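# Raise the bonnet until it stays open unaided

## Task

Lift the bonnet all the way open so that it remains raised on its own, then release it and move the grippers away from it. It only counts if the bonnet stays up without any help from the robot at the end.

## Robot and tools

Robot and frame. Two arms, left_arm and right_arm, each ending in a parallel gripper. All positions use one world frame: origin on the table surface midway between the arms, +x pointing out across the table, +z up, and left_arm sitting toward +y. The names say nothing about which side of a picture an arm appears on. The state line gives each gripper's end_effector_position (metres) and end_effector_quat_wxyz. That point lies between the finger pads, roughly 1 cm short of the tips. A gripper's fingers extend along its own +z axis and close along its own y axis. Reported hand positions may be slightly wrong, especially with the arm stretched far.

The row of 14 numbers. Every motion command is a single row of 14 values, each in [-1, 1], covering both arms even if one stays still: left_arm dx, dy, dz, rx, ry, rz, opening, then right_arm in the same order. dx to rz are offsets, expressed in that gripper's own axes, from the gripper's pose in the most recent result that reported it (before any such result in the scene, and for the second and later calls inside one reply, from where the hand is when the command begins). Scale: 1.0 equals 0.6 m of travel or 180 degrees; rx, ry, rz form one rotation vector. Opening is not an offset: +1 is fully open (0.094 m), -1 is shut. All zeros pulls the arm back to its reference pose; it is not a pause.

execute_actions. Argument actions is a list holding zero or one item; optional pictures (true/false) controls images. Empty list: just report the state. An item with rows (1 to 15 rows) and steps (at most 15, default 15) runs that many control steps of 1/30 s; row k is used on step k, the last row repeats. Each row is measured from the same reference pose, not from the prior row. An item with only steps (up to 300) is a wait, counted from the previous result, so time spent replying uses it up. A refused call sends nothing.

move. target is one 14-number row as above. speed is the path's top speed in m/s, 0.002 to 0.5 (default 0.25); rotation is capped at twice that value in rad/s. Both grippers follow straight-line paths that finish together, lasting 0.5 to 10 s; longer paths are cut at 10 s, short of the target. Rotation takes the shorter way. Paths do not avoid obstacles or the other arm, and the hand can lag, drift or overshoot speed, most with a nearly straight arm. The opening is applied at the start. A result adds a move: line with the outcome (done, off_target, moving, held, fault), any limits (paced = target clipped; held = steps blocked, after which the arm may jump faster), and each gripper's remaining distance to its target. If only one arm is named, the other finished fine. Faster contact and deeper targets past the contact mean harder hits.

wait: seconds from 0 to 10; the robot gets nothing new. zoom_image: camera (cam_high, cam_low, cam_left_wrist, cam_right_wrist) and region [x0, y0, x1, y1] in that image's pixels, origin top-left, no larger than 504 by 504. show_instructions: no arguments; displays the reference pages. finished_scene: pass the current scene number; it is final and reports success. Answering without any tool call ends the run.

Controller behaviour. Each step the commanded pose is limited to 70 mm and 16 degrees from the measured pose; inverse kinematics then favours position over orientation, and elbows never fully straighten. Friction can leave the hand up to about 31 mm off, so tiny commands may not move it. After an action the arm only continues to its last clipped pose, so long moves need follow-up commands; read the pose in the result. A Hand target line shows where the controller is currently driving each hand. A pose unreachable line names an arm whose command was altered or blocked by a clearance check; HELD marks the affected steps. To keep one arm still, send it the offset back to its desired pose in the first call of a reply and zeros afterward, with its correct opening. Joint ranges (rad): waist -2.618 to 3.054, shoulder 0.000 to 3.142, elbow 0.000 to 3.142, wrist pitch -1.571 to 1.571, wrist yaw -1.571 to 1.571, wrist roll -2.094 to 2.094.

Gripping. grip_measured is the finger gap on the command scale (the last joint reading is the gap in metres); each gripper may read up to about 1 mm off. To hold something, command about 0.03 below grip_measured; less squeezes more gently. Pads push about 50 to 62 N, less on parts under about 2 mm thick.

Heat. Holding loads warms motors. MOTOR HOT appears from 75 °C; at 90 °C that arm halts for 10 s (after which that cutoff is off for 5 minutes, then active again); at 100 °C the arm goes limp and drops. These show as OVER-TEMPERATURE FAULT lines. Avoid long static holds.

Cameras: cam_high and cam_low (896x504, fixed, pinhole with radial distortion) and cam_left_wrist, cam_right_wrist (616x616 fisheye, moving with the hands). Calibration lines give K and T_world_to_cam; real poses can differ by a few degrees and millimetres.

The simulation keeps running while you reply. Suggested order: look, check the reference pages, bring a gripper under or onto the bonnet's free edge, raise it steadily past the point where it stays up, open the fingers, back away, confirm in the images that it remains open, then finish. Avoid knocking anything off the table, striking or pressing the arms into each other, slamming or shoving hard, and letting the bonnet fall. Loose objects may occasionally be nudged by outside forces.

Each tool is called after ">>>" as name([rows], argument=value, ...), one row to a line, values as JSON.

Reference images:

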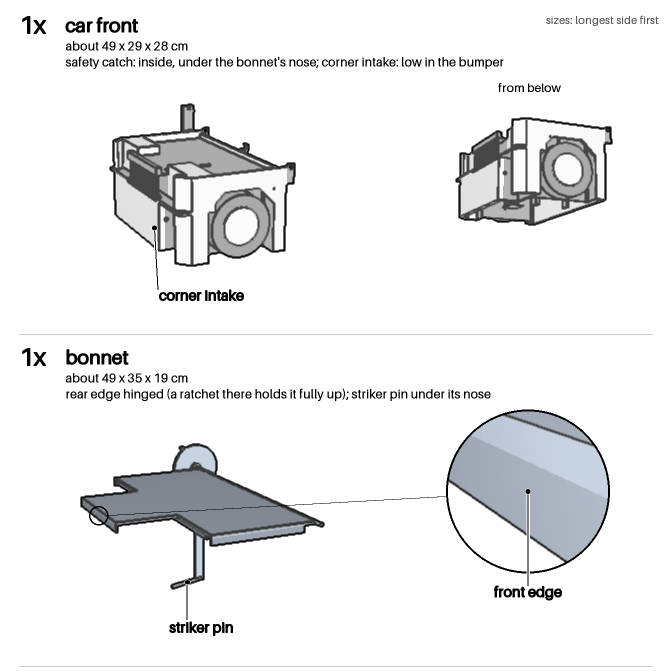

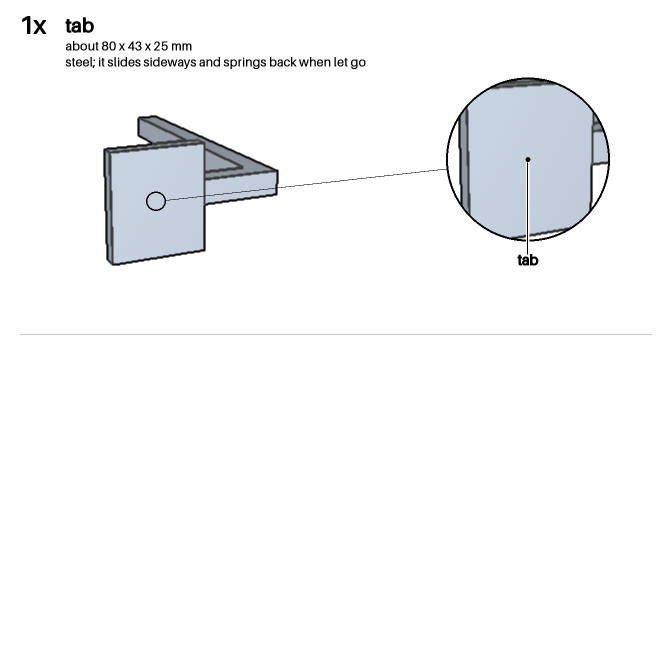

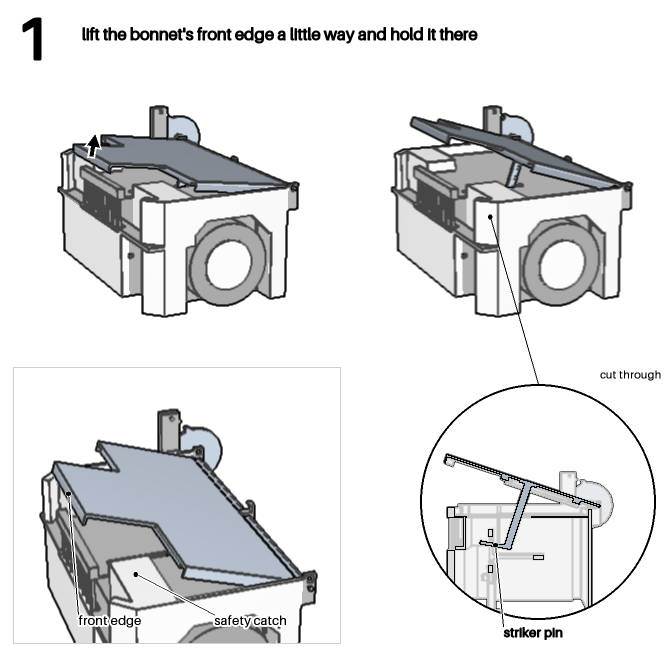

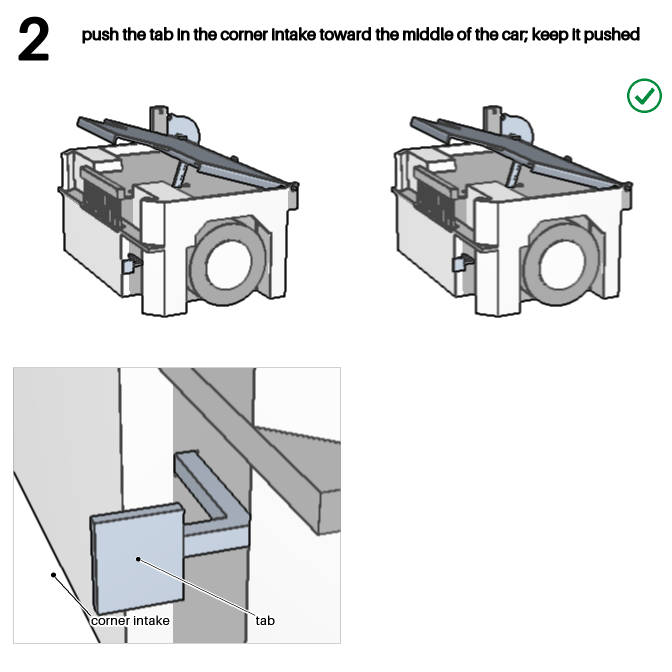

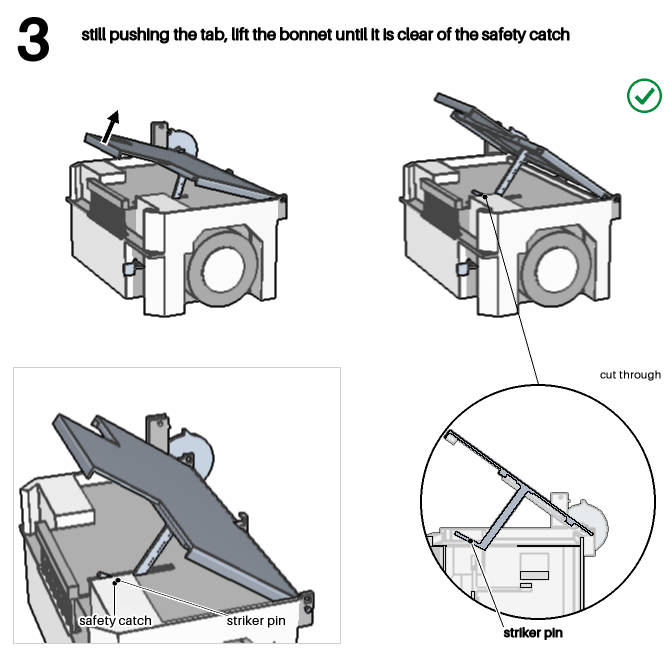

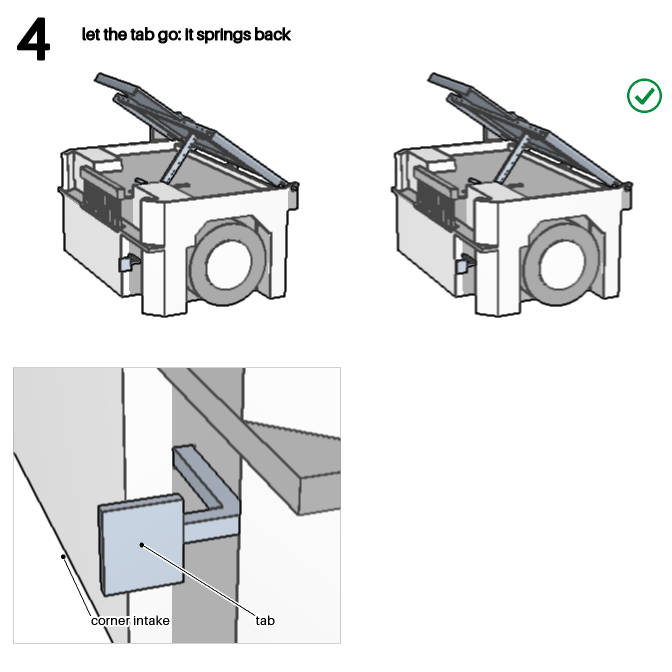

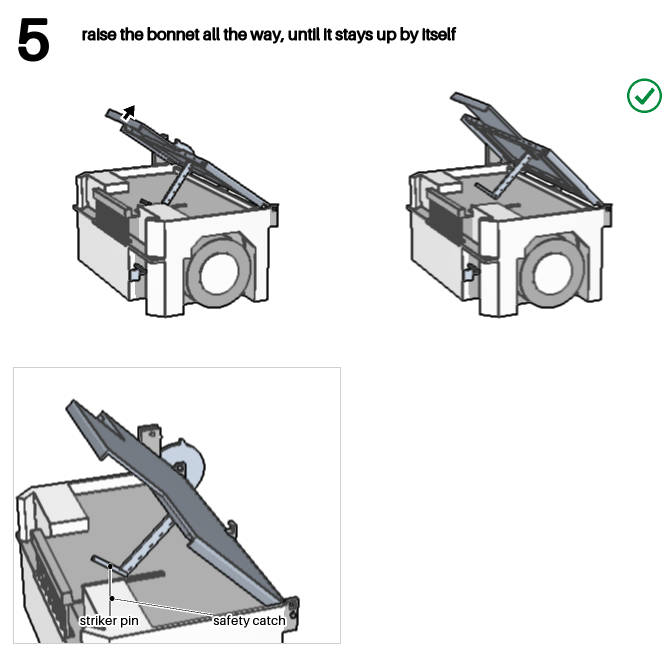

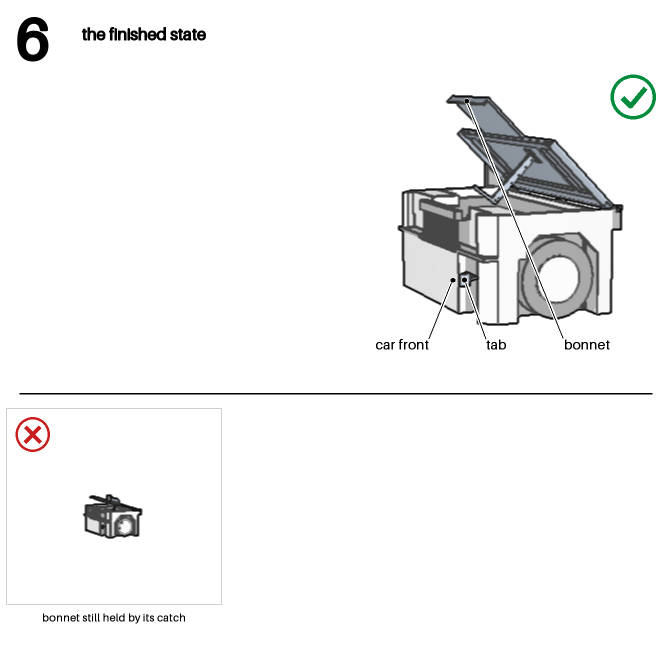

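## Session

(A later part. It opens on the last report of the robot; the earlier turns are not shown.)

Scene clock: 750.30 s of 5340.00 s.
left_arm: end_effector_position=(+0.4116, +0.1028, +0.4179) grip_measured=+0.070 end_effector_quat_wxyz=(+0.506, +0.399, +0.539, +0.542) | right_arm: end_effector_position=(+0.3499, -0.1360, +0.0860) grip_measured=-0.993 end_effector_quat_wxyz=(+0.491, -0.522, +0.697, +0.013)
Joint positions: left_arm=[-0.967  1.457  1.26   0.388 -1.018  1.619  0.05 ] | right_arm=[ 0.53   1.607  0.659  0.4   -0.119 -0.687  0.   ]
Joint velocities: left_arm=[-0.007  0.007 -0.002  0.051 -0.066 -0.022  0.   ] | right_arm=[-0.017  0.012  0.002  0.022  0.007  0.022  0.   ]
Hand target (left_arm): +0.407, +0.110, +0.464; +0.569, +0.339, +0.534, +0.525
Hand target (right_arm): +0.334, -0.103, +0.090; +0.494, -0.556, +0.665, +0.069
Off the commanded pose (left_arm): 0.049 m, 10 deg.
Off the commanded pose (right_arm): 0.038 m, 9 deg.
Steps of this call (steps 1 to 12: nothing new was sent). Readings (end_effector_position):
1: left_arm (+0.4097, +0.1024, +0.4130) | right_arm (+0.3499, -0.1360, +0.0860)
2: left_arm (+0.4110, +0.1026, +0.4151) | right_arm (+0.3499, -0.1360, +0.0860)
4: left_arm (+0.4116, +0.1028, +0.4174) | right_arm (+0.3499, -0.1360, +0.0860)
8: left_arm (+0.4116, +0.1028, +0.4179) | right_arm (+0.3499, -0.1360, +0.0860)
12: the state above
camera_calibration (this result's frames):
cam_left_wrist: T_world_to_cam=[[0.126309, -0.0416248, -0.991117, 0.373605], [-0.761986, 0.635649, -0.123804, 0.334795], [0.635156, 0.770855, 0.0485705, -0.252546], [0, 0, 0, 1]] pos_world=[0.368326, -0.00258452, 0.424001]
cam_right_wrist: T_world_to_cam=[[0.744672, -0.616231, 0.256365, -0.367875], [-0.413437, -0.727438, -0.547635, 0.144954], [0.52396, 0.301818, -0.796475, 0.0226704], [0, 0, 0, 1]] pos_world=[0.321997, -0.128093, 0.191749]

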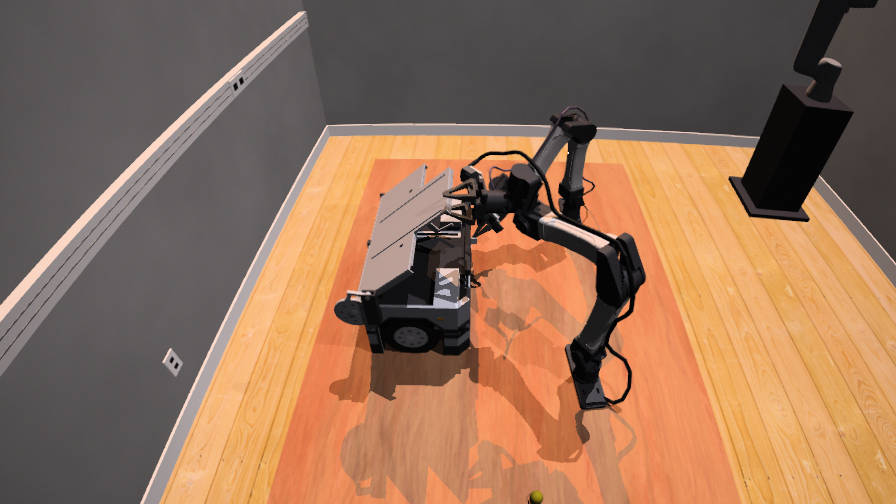

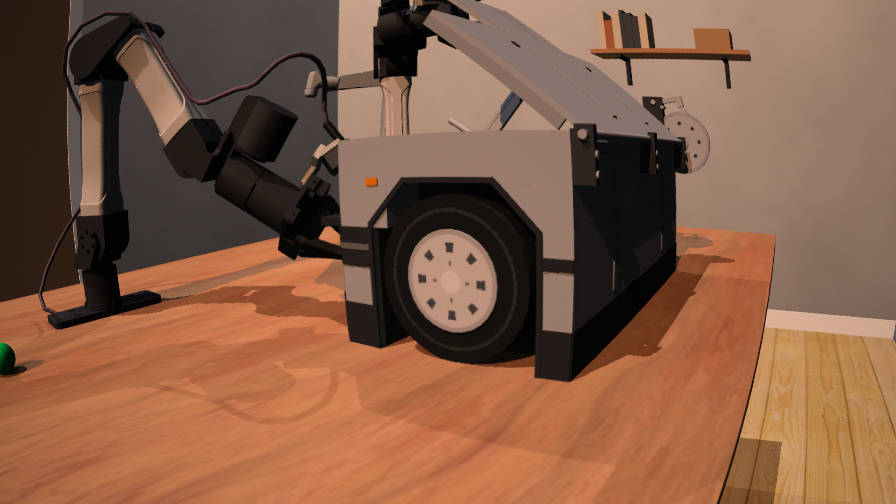

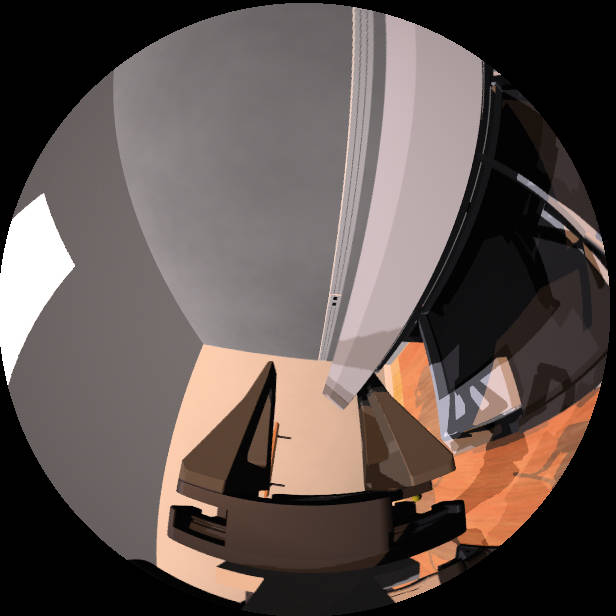

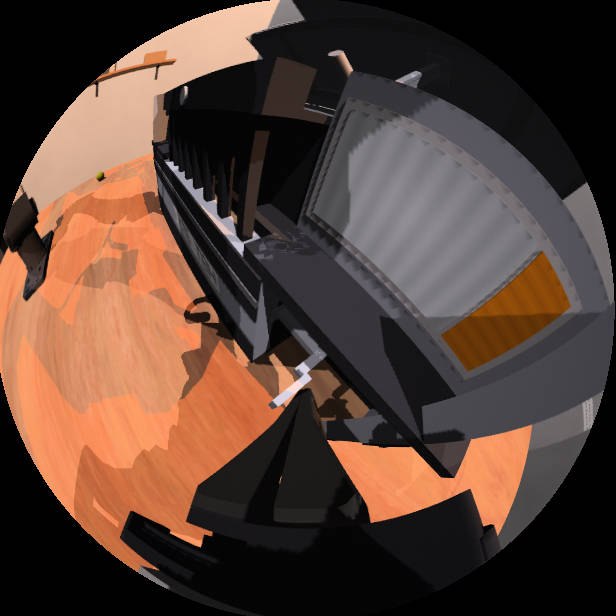

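>>> execute_actions([
  {"rows": [[-0.008,0.083,0.02,-0.0315,-0.007,-0.0465,0.07, -0.043,0.038,0.0105,-0.0335,-0.028,-0.0085,-1],[-0.009,0.085,0.024,-0.032,-0.007,-0.0465,0.07, -0.038,0.035,0.0075,-0.032,-0.027,-0.0075,-1],[-0.01,0.0875,0.028,-0.032,-0.007,-0.046,0.07, -0.033,0.031,0.0045,-0.03,-0.026,-0.0065,-1],[-0.011,0.09,0.032,-0.0325,-0.007,-0.046,0.07, -0.028,0.028,0.001,-0.0285,-0.025,-0.0055,-1],[-0.012,0.092,0.036,-0.033,-0.007,-0.046,0.07, -0.023,0.024,-0.002,-0.027,-0.024,-0.0045,-1],[-0.013,0.0945,0.04,-0.033,-0.007,-0.0455,0.07, -0.018,0.021,-0.005,-0.025,-0.023,-0.0035,-1],[-0.014,0.097,0.044,-0.0335,-0.007,-0.0455,0.07, -0.013,0.017,-0.008,-0.0235,-0.022,-0.0025,-1],[-0.015,0.099,0.048,-0.034,-0.007,-0.045,0.07, -0.008,0.014,-0.011,-0.022,-0.021,-0.0015,-1],[-0.016,0.1015,0.052,-0.034,-0.007,-0.045,0.07, -0.003,0.01,-0.014,-0.02,-0.02,-0.0005,-1],[-0.017,0.104,0.056,-0.034,-0.007,-0.045,0.07, 0.002,0.007,-0.017,-0.0185,-0.019,0.0005,-1],[-0.018,0.106,0.06,-0.034,-0.007,-0.045,0.07, 0.008,0.003,-0.021,-0.017,-0.018,0.0015,-1],[-0.019,0.1085,0.0635,-0.034,-0.007,-0.045,0.07, 0.014,-0.001,-0.025,-0.015,-0.017,0.0025,-1],[-0.02,0.111,0.067,-0.034,-0.007,-0.045,0.07, 0.02,-0.005,-0.029,-0.013,-0.016,0.0035,-1],[-0.0205,0.113,0.0705,-0.034,-0.007,-0.045,0.07, 0.026,-0.01,-0.033,-0.0115,-0.0155,0.0045,-1],[-0.021,0.115,0.0733,-0.034,-0.007,-0.045,0.07, 0.032,-0.014,-0.036,-0.01,-0.015,0.005,-1]], "steps": 15},
], pictures=false)

>>> execute_actions([
  {"steps": 12},
])

>>> zoom_image(camera="cam_low", region=[620, 80, 730, 180])

Scene clock: 776.07 s of 5340.00 s.
left_arm: end_effector_position=(+0.4366, +0.1041, +0.4441) grip_measured=+0.070 end_effector_quat_wxyz=(+0.502, +0.393, +0.541, +0.549) | right_arm: end_effector_position=(+0.3498, -0.1565, +0.0911) grip_measured=-0.993 end_effector_quat_wxyz=(+0.498, -0.517, +0.695, +0.028)
Joint positions: left_arm=[-0.913  1.538  1.434  0.296 -0.983  1.619  0.05 ] | right_arm=[ 0.45   1.559  0.621  0.4   -0.211 -0.707  0.   ]
Joint velocities: left_arm=[-0.012  0.032  0.227 -0.564  0.007 -0.037 -0.   ] | right_arm=[-0.305 -0.256 -0.178  0.022 -0.33  -0.168 -0.001]
Hand target (left_arm): +0.441, +0.108, +0.489; +0.569, +0.339, +0.529, +0.531
Hand target (right_arm): +0.342, -0.164, +0.088; +0.499, -0.523, +0.690, +0.038
Off the commanded pose (left_arm): 0.049 m, 10 deg.
Off the commanded pose (right_arm): 0.012 m, 2 deg.
Steps of this call (steps 1 to 90: nothing new was sent; then 22.27 s passed at rest; steps 91 to 105: all 15 steps of this action). Readings (end_effector_position):
91: left_arm (+0.4120, +0.1027, +0.4181) | right_arm (+0.3500, -0.1361, +0.0860)
92: left_arm (+0.4130, +0.1027, +0.4194) | right_arm (+0.3500, -0.1361, +0.0860)
94: left_arm (+0.4166, +0.1029, +0.4237) | right_arm (+0.3502, -0.1364, +0.0860)
98: left_arm (+0.4253, +0.1036, +0.4337) | right_arm (+0.3516, -0.1395, +0.0862)
105: the state above

Scene clock: 776.47 s of 5340.00 s.
left_arm: end_effector_position=(+0.4370, +0.1035, +0.4442) grip_measured=+0.070 end_effector_quat_wxyz=(+0.493, +0.404, +0.540, +0.550) | right_arm: end_effector_position=(+0.3492, -0.1606, +0.0952) grip_measured=-0.993 end_effector_quat_wxyz=(+0.506, -0.519, +0.688, +0.036)
Joint positions: left_arm=[-0.913  1.539  1.455  0.249 -0.982  1.619  0.05 ] | right_arm=[ 0.425  1.544  0.609  0.409 -0.254 -0.721  0.   ]
Joint velocities: left_arm=[-0.002  0.002  0.017 -0.007 -0.037  0.007  0.   ] | right_arm=[ 0.017 -0.007 -0.007 -0.022 -0.095  0.007  0.001]
Hand target (left_arm): +0.441, +0.108, +0.489; +0.569, +0.339, +0.529, +0.531
Hand target (right_arm): +0.342, -0.164, +0.088; +0.499, -0.523, +0.690, +0.038
Off the commanded pose (left_arm): 0.049 m, 12 deg.
Off the commanded pose (right_arm): 0.011 m, 1 deg.
Steps of this call (steps 1 to 12: nothing new was sent). Readings (end_effector_position):
1: left_arm (+0.4367, +0.1040, +0.4443) | right_arm (+0.3500, -0.1595, +0.0925)
2: left_arm (+0.4367, +0.1039, +0.4443) | right_arm (+0.3504, -0.1618, +0.0934)
4: left_arm (+0.4369, +0.1038, +0.4442) | right_arm (+0.3509, -0.1631, +0.0947)
8: left_arm (+0.4370, +0.1036, +0.4442) | right_arm (+0.3496, -0.1613, +0.0950)
12: the state above
camera_calibration (this result's frames):
cam_left_wrist: T_world_to_cam=[[0.113514, -0.0160635, -0.993406, 0.400439], [-0.775361, 0.62376, -0.0986851, 0.352838], [0.621232, 0.781451, 0.0583507, -0.269923], [0, 0, 0, 1]] pos_world=[0.395806, -0.00272209, 0.448369]
cam_right_wrist: T_world_to_cam=[[0.760512, -0.607046, 0.230472, -0.386405], [-0.389922, -0.710773, -0.585459, 0.129875], [0.519214, 0.355382, -0.777252, 0.0462858], [0, 0, 0, 1]] pos_world=[0.320474, -0.158703, 0.201068]

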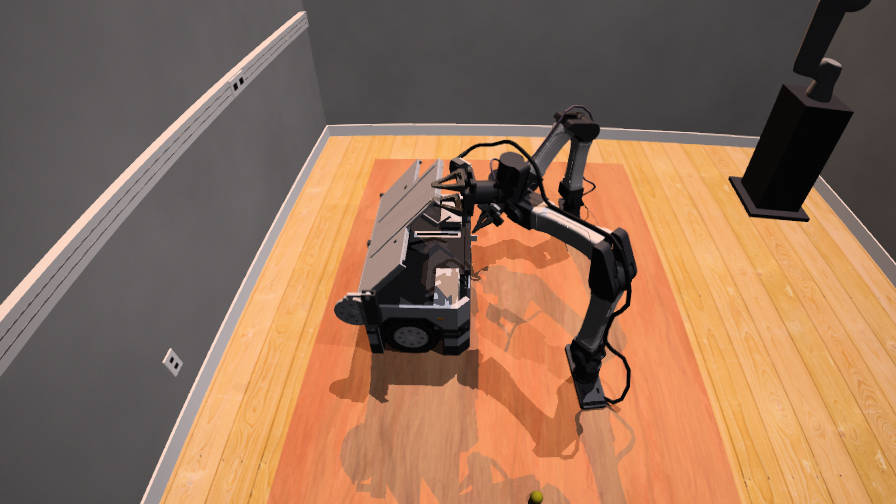

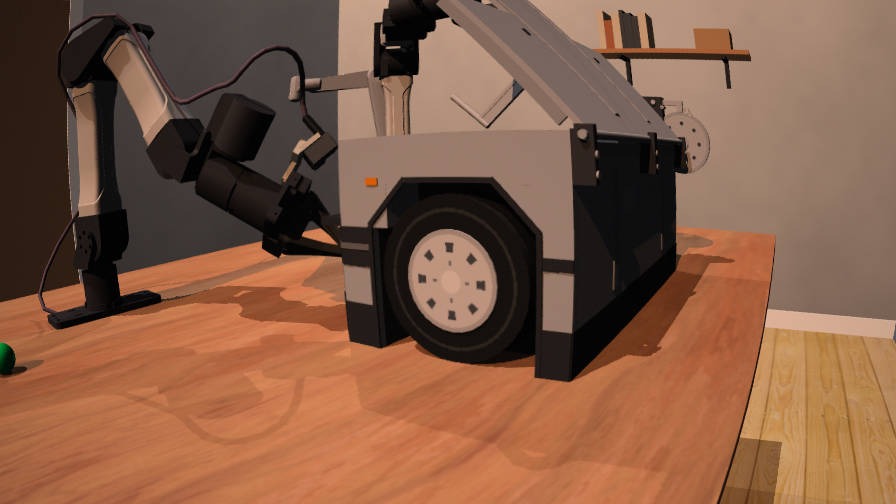

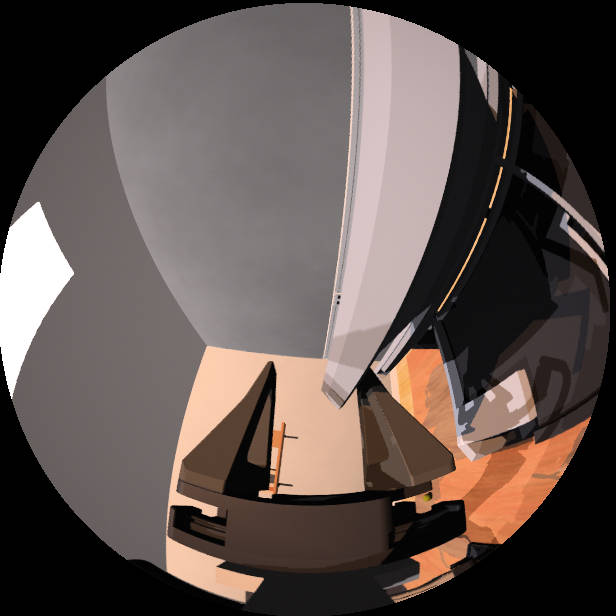

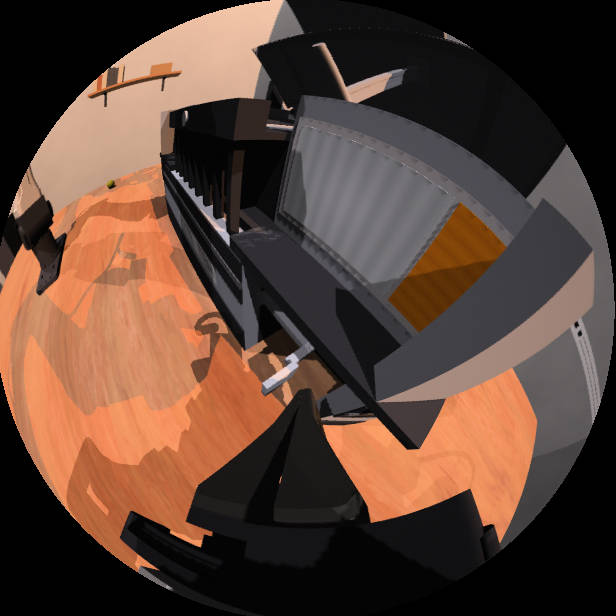

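Region (620, 80, 730, 180) of cam_low's 896x504 image, scaled by 4.582, with more detail than that image has; it fills the top 458 rows of this view, and the rest is white.

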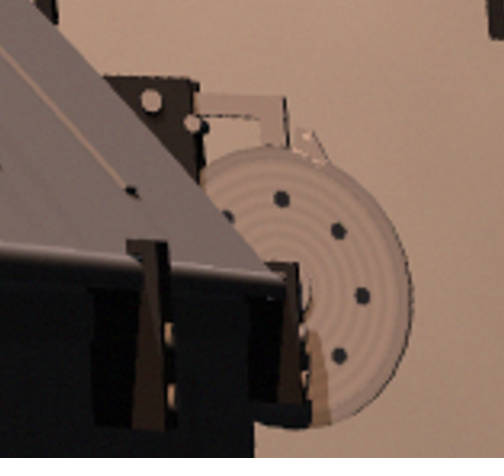

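>>> execute_actions([
  {"rows": [[-0.008,0.0735,0.0245,-0.0337,-0.0075,-0.054,0.07, 0,0,-0.004,0,0,0,-1],[-0.0074,0.07,0.0225,-0.0324,-0.007,-0.052,0.07, 0,0,-0.008,0,0,0,-1],[-0.0068,0.0665,0.0205,-0.031,-0.0065,-0.05,0.07, 0,0,-0.013,0,0,0,-1],[-0.0062,0.063,0.0185,-0.0297,-0.006,-0.0476,0.07, 0,0,-0.018,0,0,0,-1],[-0.0056,0.0595,0.0165,-0.0284,-0.0053,-0.0455,0.07, 0,0,-0.024,0,0,0,-1],[-0.005,0.056,0.0145,-0.027,-0.0048,-0.0433,0.07, 0,0,-0.03,0,0,0,-1],[-0.0045,0.0525,0.0125,-0.0257,-0.0043,-0.041,0.07, 0,0,-0.036,0,0,0,-1],[-0.004,0.049,0.0105,-0.0244,-0.0037,-0.039,0.07, 0,0,-0.042,0,0,0,-1],[-0.0034,0.0455,0.0085,-0.023,-0.0032,-0.037,0.07, 0,0,-0.048,0,0,0,-1],[-0.0028,0.042,0.0065,-0.0217,-0.0027,-0.0347,0.07, 0,0,-0.054,0,0,0,-1],[-0.0022,0.0385,0.0045,-0.0204,-0.002,-0.0325,0.07, 0,0,-0.06,0,0,0,-1],[-0.0017,0.035,0.0025,-0.019,-0.0016,-0.0304,0.07, 0,0,-0.066,0,0,0,-1],[-0.0011,0.0315,0.0005,-0.0177,-0.001,-0.028,0.07, 0,0,-0.071,0,0,0,-1],[-0.0006,0.028,-0.002,-0.0164,-0.0005,-0.026,0.07, 0,0,-0.076,0,0,0,-1],[0,0.025,-0.004,-0.015,0,-0.024,0.07, 0,0,-0.08,0,0,0,-1]], "steps": 15},
], pictures=false)

>>> execute_actions([
  {"steps": 10},
], pictures=false)

Scene clock: 791.17 s of 5340.00 s.
left_arm: end_effector_position=(+0.4361, +0.1032, +0.4438) grip_measured=+0.070 end_effector_quat_wxyz=(+0.491, +0.405, +0.542, +0.549) | right_arm: end_effector_position=(+0.3345, -0.1774, +0.1357) grip_measured=-0.993 end_effector_quat_wxyz=(+0.535, -0.510, +0.673, +0.028)
Joint positions: left_arm=[-0.917  1.539  1.461  0.232 -0.988  1.61   0.05 ] | right_arm=[ 0.391  1.349  0.571  0.319 -0.277 -0.731  0.   ]
Joint velocities: left_arm=[-0.007 -0.022 -0.007 -0.007 -0.037  0.051  0.001] | right_arm=[-0.115 -0.432 -0.125 -0.315 -0.081 -0.095 -0.   ]
Hand target (left_arm): +0.432, +0.105, +0.459; +0.522, +0.373, +0.543, +0.542
Hand target (right_arm): +0.319, -0.186, +0.119; +0.507, -0.519, +0.687, +0.036
Off the commanded pose (left_arm): 0.015 m, 5 deg.
Off the commanded pose (right_arm): 0.026 m, 4 deg.
Steps of this call (steps 1 to 90: nothing new was sent; then 11.20 s passed at rest; steps 91 to 105: all 15 steps of this action). Readings (end_effector_position):
91: left_arm (+0.4369, +0.1036, +0.4445) | right_arm (+0.3489, -0.1601, +0.0954)
92: left_arm (+0.4370, +0.1036, +0.4444) | right_arm (+0.3489, -0.1601, +0.0957)
94: left_arm (+0.4370, +0.1035, +0.4440) | right_arm (+0.3483, -0.1603, +0.0985)
98: left_arm (+0.4367, +0.1032, +0.4439) | right_arm (+0.3467, -0.1637, +0.1160)
105: the state above

Scene clock: 791.50 s of 5340.00 s.
left_arm: end_effector_position=(+0.4360, +0.1031, +0.4438) grip_measured=+0.070 end_effector_quat_wxyz=(+0.491, +0.405, +0.542, +0.549) | right_arm: end_effector_position=(+0.3282, -0.1806, +0.1340) grip_measured=-0.993 end_effector_quat_wxyz=(+0.526, -0.514, +0.677, +0.032)
Joint positions: left_arm=[-0.917  1.539  1.461  0.232 -0.989  1.61   0.05 ] | right_arm=[ 0.386  1.321  0.565  0.274 -0.287 -0.736  0.   ]
Joint velocities: left_arm=[-0.002  0.012 -0.002  0.051 -0.037 -0.022  0.001] | right_arm=[ 0.012 -0.002 -0.012 -0.051 -0.066  0.007  0.001]
Hand target (left_arm): +0.432, +0.105, +0.459; +0.522, +0.373, +0.543, +0.542
Hand target (right_arm): +0.319, -0.186, +0.119; +0.507, -0.519, +0.687, +0.036
Off the commanded pose (left_arm): 0.015 m, 5 deg.
Off the commanded pose (right_arm): 0.020 m, 3 deg.
Steps of this call (steps 1 to 10: nothing new was sent). Readings (end_effector_position):
1: left_arm (+0.4360, +0.1031, +0.4438) | right_arm (+0.3328, -0.1790, +0.1369)
2: left_arm (+0.4360, +0.1031, +0.4438) | right_arm (+0.3317, -0.1800, +0.1378)
4: left_arm (+0.4360, +0.1031, +0.4438) | right_arm (+0.3304, -0.1803, +0.1378)
8: left_arm (+0.4360, +0.1031, +0.4438) | right_arm (+0.3287, -0.1805, +0.1347)
10: the state above

>>> execute_actions(actions=[])

Scene clock: 804.73 s of 5340.00 s.
left_arm: end_effector_position=(+0.4360, +0.1031, +0.4438) grip_measured=+0.070 end_effector_quat_wxyz=(+0.491, +0.405, +0.542, +0.549) | right_arm: end_effector_position=(+0.3276, -0.1807, +0.1329) grip_measured=-0.993 end_effector_quat_wxyz=(+0.524, -0.515, +0.678, +0.033)
Joint positions: left_arm=[-0.917  1.539  1.461  0.232 -0.989  1.61   0.05 ] | right_arm=[ 0.386  1.321  0.565  0.269 -0.288 -0.737  0.   ]
Joint velocities: left_arm=[ 0.002 -0.017 -0.007 -0.037 -0.066 -0.007 -0.   ] | right_arm=[-0.012 -0.012  0.007 -0.022 -0.037 -0.007  0.   ]
Hand target (left_arm): +0.432, +0.105, +0.459; +0.522, +0.373, +0.543, +0.542
Hand target (right_arm): +0.319, -0.186, +0.119; +0.507, -0.519, +0.687, +0.036
Off the commanded pose (left_arm): 0.015 m, 5 deg.
Off the commanded pose (right_arm): 0.019 m, 2 deg.
Steps of this call (steps 1 to 90: nothing new was sent; then 10.23 s passed at rest). Readings (end_effector_position):
1: left_arm (+0.4360, +0.1031, +0.4438) | right_arm (+0.3281, -0.1806, +0.1337)
2: left_arm (+0.4360, +0.1031, +0.4438) | right_arm (+0.3279, -0.1806, +0.1335)
4: left_arm (+0.4360, +0.1031, +0.4438) | right_arm (+0.3278, -0.1806, +0.1333)
8: left_arm (+0.4360, +0.1031, +0.4438) | right_arm (+0.3276, -0.1806, +0.1330)
90: the state above
camera_calibration (this result's frames):
cam_left_wrist: T_world_to_cam=[[0.106815, -0.0172675, -0.994129, 0.403531], [-0.77715, 0.622209, -0.0943087, 0.351353], [0.620185, 0.78266, 0.0530417, -0.266247], [0, 0, 0, 1]] pos_world=[0.395073, -0.00326624, 0.448419]
cam_right_wrist: T_world_to_cam=[[0.750708, -0.612611, 0.247275, -0.390857], [-0.368033, -0.69865, -0.613547, 0.127985], [0.548624, 0.36959, -0.749943, 0.0832013], [0, 0, 0, 1]] pos_world=[0.294876, -0.180777, 0.23757]

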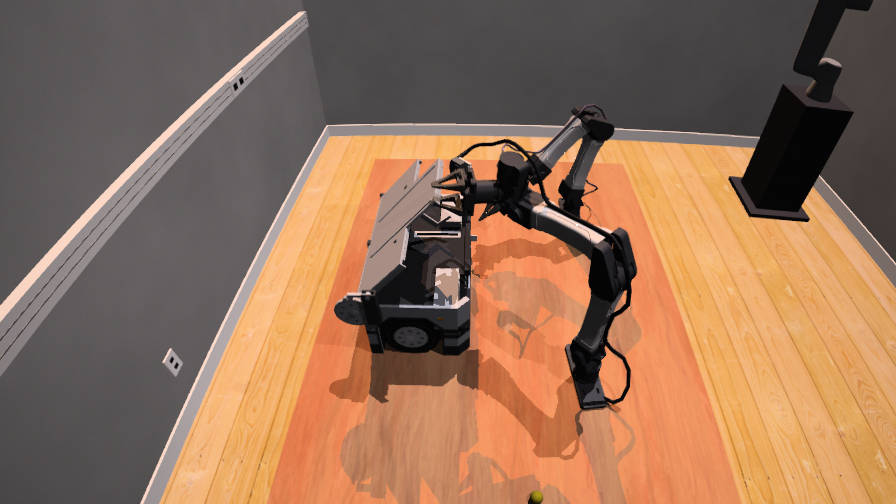

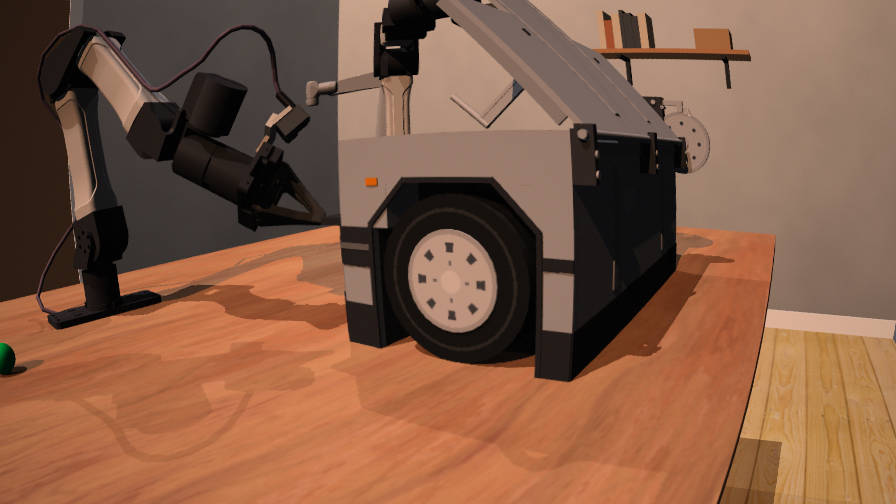

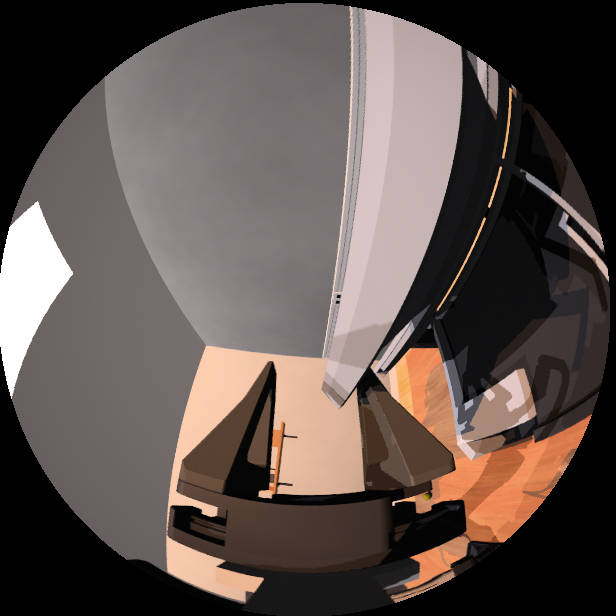

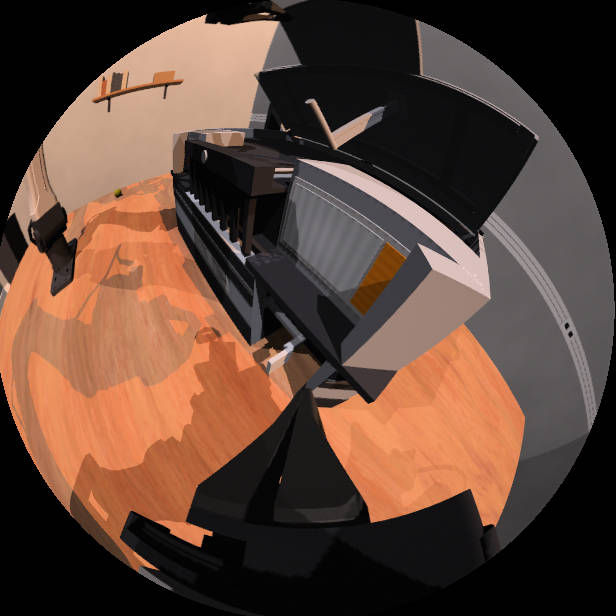

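>>> execute_actions([
  {"rows": [[0,0.022,-0.004,-0.013,0,-0.021,0.07,0,0,-0.02,0,0,0,-1],[0,0.019,-0.004,-0.011,0,-0.018,0.07,0,0,-0.03,0,0,0,-1],[0,0.016,-0.004,-0.009,0,-0.015,0.07,0,0,-0.04,0,0,0,-1],[0,0.013,-0.004,-0.007,0,-0.012,0.07,0,0,-0.05,0,0,0,-1],[0,0.010,-0.005,-0.005,0,-0.009,0.07,0,0,-0.06,0,0,0,-1],[0,0.007,-0.005,-0.003,0,-0.006,0.07,0,0,-0.07,0,0,0,-1],[0,0.004,-0.006,-0.002,0,-0.003,0.07,0,0,-0.08,0,0,0,-1],[0,0.001,-0.006,0,0,0,0.07,0,0,-0.09,0,0,0,-1],[0,-0.002,-0.007,0,0,0,0.07,0,0,-0.10,0,0,0,-1],[0,-0.005,-0.007,0,0,0,0.07,0,0,-0.11,0,0,0,-1],[0,-0.008,-0.008,0,0,0,0.07,0,0,-0.12,0,0,0,-1],[0,-0.011,-0.008,0,0,0,0.07,0,0,-0.13,0,0,0,-1],[0,-0.014,-0.009,0,0,0,0.07,0,0,-0.14,0,0,0,-1],[0,-0.017,-0.009,0,0,0,0.07,0,0,-0.15,0,0,0,-1],[0,-0.020,-0.010,0,0,0,0.07,0,0,-0.16,0,0,0,-1]], "steps": 15},
])

Scene clock: 813.40 s of 5340.00 s.
left_arm: end_effector_position=(+0.4333, +0.1006, +0.4318) grip_measured=+0.070 end_effector_quat_wxyz=(+0.477, +0.412, +0.545, +0.552) | right_arm: end_effector_position=(+0.2901, -0.2231, +0.1999) grip_measured=-0.993 end_effector_quat_wxyz=(+0.568, -0.496, +0.656, +0.011)
Joint positions: left_arm=[-0.931  1.539  1.435  0.227 -1.016  1.61   0.05 ] | right_arm=[ 0.271  0.934  0.546 -0.    -0.367 -0.772  0.   ]
Joint velocities: left_arm=[-0.042  0.012 -0.237  0.095 -0.081 -0.007 -0.001] | right_arm=[-0.354 -0.784  0.002 -0.842 -0.183 -0.168 -0.   ]
Hand target (left_arm): +0.431, +0.101, +0.431; +0.490, +0.405, +0.544, +0.548
Hand target (right_arm): +0.269, -0.231, +0.177; +0.531, -0.510, +0.676, +0.031
Off the commanded pose (left_arm): 0.002 m, 2 deg.
Off the commanded pose (right_arm): 0.039 m, 7 deg.
Steps of this call (steps 1 to 90: nothing new was sent; then 5.17 s passed at rest; steps 91 to 105: all 15 steps of this action). Readings (end_effector_position):
91: left_arm (+0.4359, +0.1030, +0.4437) | right_arm (+0.3271, -0.1811, +0.1335)
92: left_arm (+0.4358, +0.1029, +0.4434) | right_arm (+0.3259, -0.1822, +0.1357)
94: left_arm (+0.4354, +0.1028, +0.4425) | right_arm (+0.3233, -0.1862, +0.1470)
98: left_arm (+0.4345, +0.1024, +0.4404) | right_arm (+0.3151, -0.1980, +0.1772)
105: the state above
camera_calibration (this result's frames):
cam_left_wrist: T_world_to_cam=[[0.0833637, 0.0028639, -0.996515, 0.401033], [-0.786646, 0.614074, -0.0640423, 0.341507], [0.611751, 0.789243, 0.0534444, -0.259176], [0, 0, 0, 1]] pos_world=[0.393764, -0.00630573, 0.435358]
cam_right_wrist: T_world_to_cam=[[0.704376, -0.644007, 0.298512, -0.409147], [-0.320423, -0.663735, -0.675859, 0.132072], [0.633391, 0.380409, -0.673873, 0.132303], [0, 0, 0, 1]] pos_world=[0.246712, -0.226162, 0.300553]

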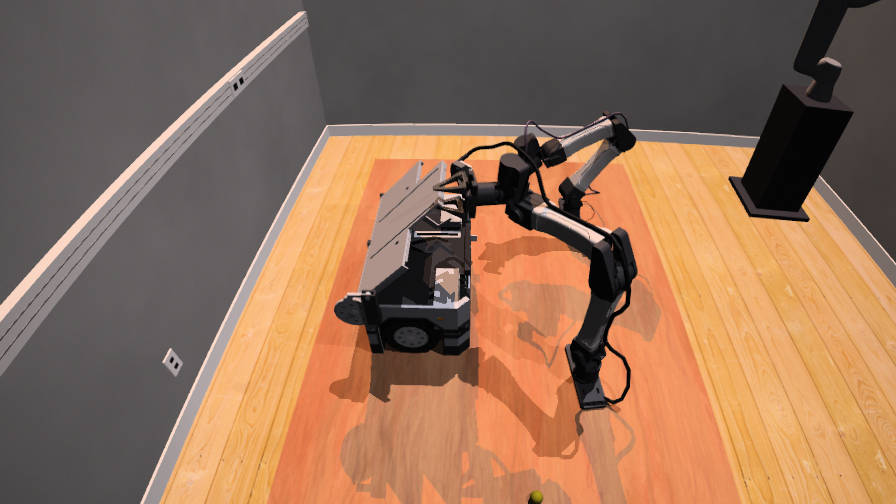

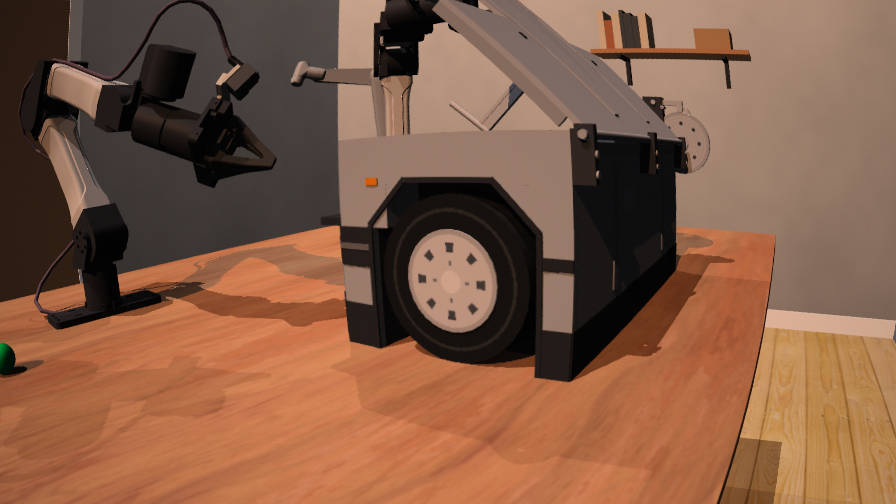

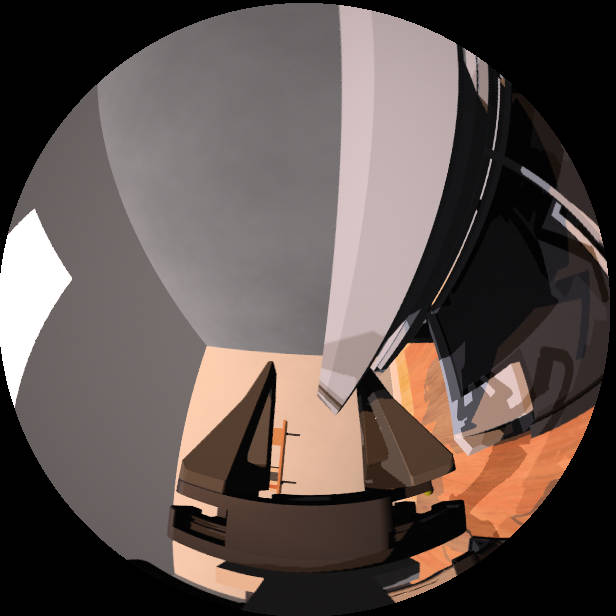

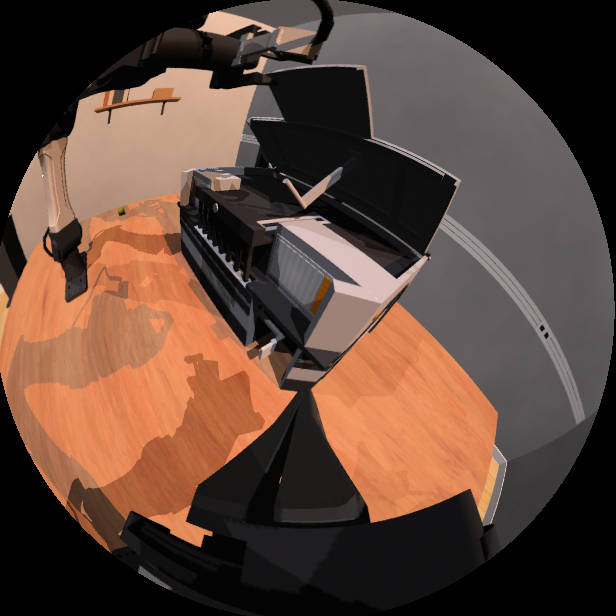

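>>> zoom_image(camera="cam_low", region=[620, 80, 730, 180])

>>> execute_actions(actions=[])

Region (620, 80, 730, 180) of cam_low's 896x504 image, scaled by 4.582, with more detail than that image has; it fills the top 458 rows of this view, and the rest is white.

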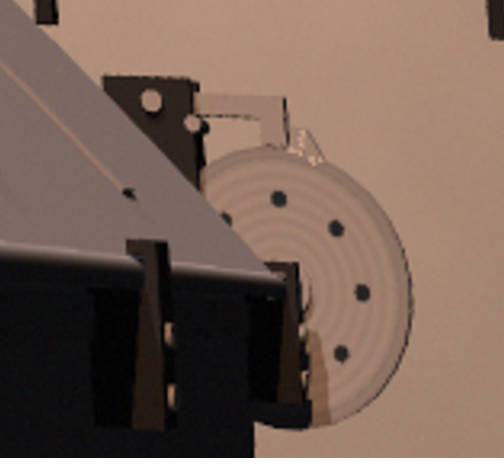

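Scene clock: 815.80 s of 5340.00 s.
left_arm: end_effector_position=(+0.4333, +0.0993, +0.4264) grip_measured=+0.070 end_effector_quat_wxyz=(+0.476, +0.415, +0.545, +0.552) | right_arm: end_effector_position=(+0.2737, -0.2280, +0.1916) grip_measured=-0.993 end_effector_quat_wxyz=(+0.545, -0.507, +0.667, +0.026)
Joint positions: left_arm=[-0.934  1.539  1.418  0.239 -1.016  1.61   0.05 ] | right_arm=[ 0.251  0.879  0.546 -0.122 -0.406 -0.793  0.   ]
Joint velocities: left_arm=[-0.007  0.002 -0.012  0.037 -0.022 -0.007 -0.   ] | right_arm=[-0.017 -0.027  0.012  0.022  0.007  0.051 -0.   ]
Hand target (left_arm): +0.431, +0.101, +0.431; +0.490, +0.405, +0.544, +0.548
Hand target (right_arm): +0.269, -0.231, +0.177; +0.530, -0.510, +0.677, +0.031
Off the commanded pose (left_arm): 0.006 m, 2 deg.
Off the commanded pose (right_arm): 0.021 m, 3 deg.
Steps of this call (steps 1 to 72: nothing new was sent). Readings (end_effector_position):
1: left_arm (+0.4333, +0.1001, +0.4292) | right_arm (+0.2867, -0.2263, +0.2022)
2: left_arm (+0.4332, +0.0995, +0.4267) | right_arm (+0.2841, -0.2282, +0.2040)
4: left_arm (+0.4333, +0.0992, +0.4259) | right_arm (+0.2806, -0.2289, +0.2032)
8: left_arm (+0.4333, +0.0993, +0.4264) | right_arm (+0.2764, -0.2284, +0.1959)
72: the state above
camera_calibration (this result's frames):
cam_left_wrist: T_world_to_cam=[[0.0791443, 0.00708195, -0.996838, 0.39721], [-0.78573, 0.615843, -0.0580081, 0.338827], [0.613485, 0.787837, 0.054305, -0.258796], [0, 0, 0, 1]] pos_world=[0.393558, -0.00758844, 0.429662]
cam_right_wrist: T_world_to_cam=[[0.734454, -0.623321, 0.268418, -0.396038], [-0.342736, -0.68204, -0.646029, 0.114218], [0.585755, 0.382482, -0.714562, 0.160291], [0, 0, 0, 1]] pos_world=[0.236127, -0.230266, 0.294629]

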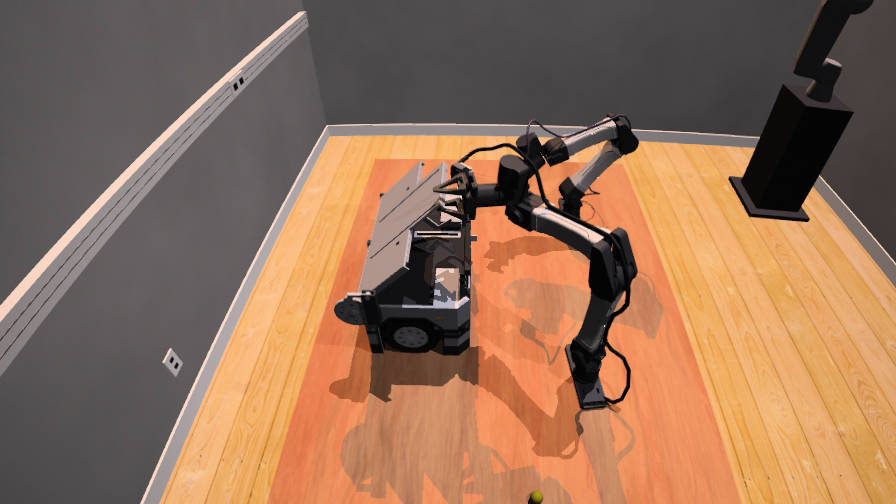

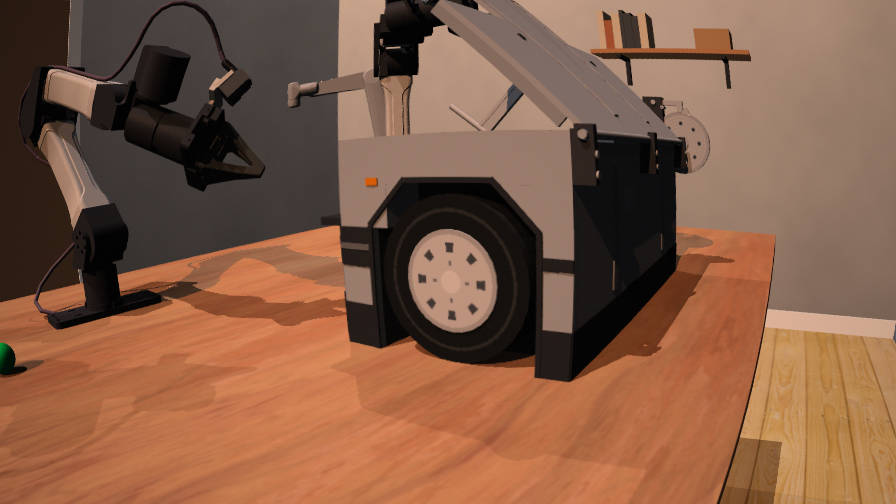

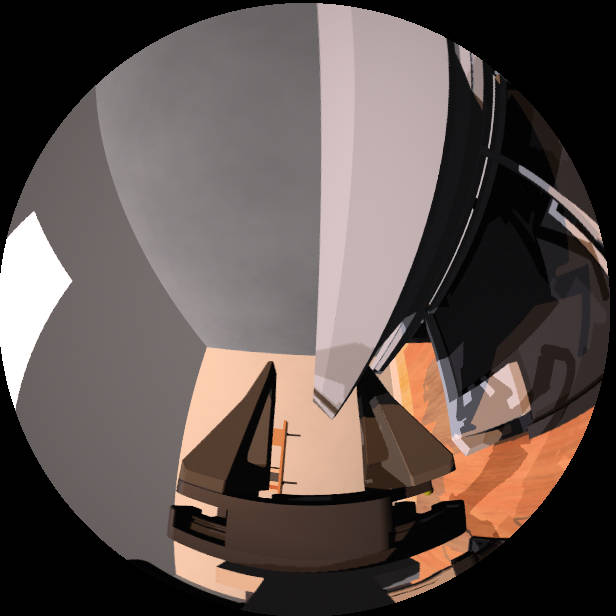

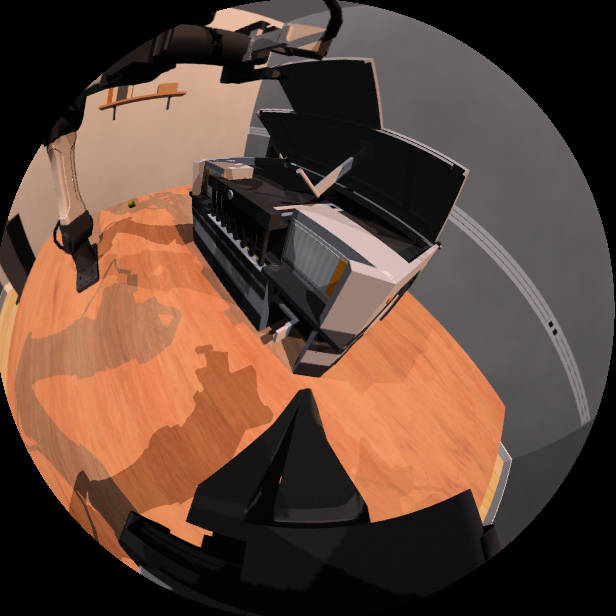

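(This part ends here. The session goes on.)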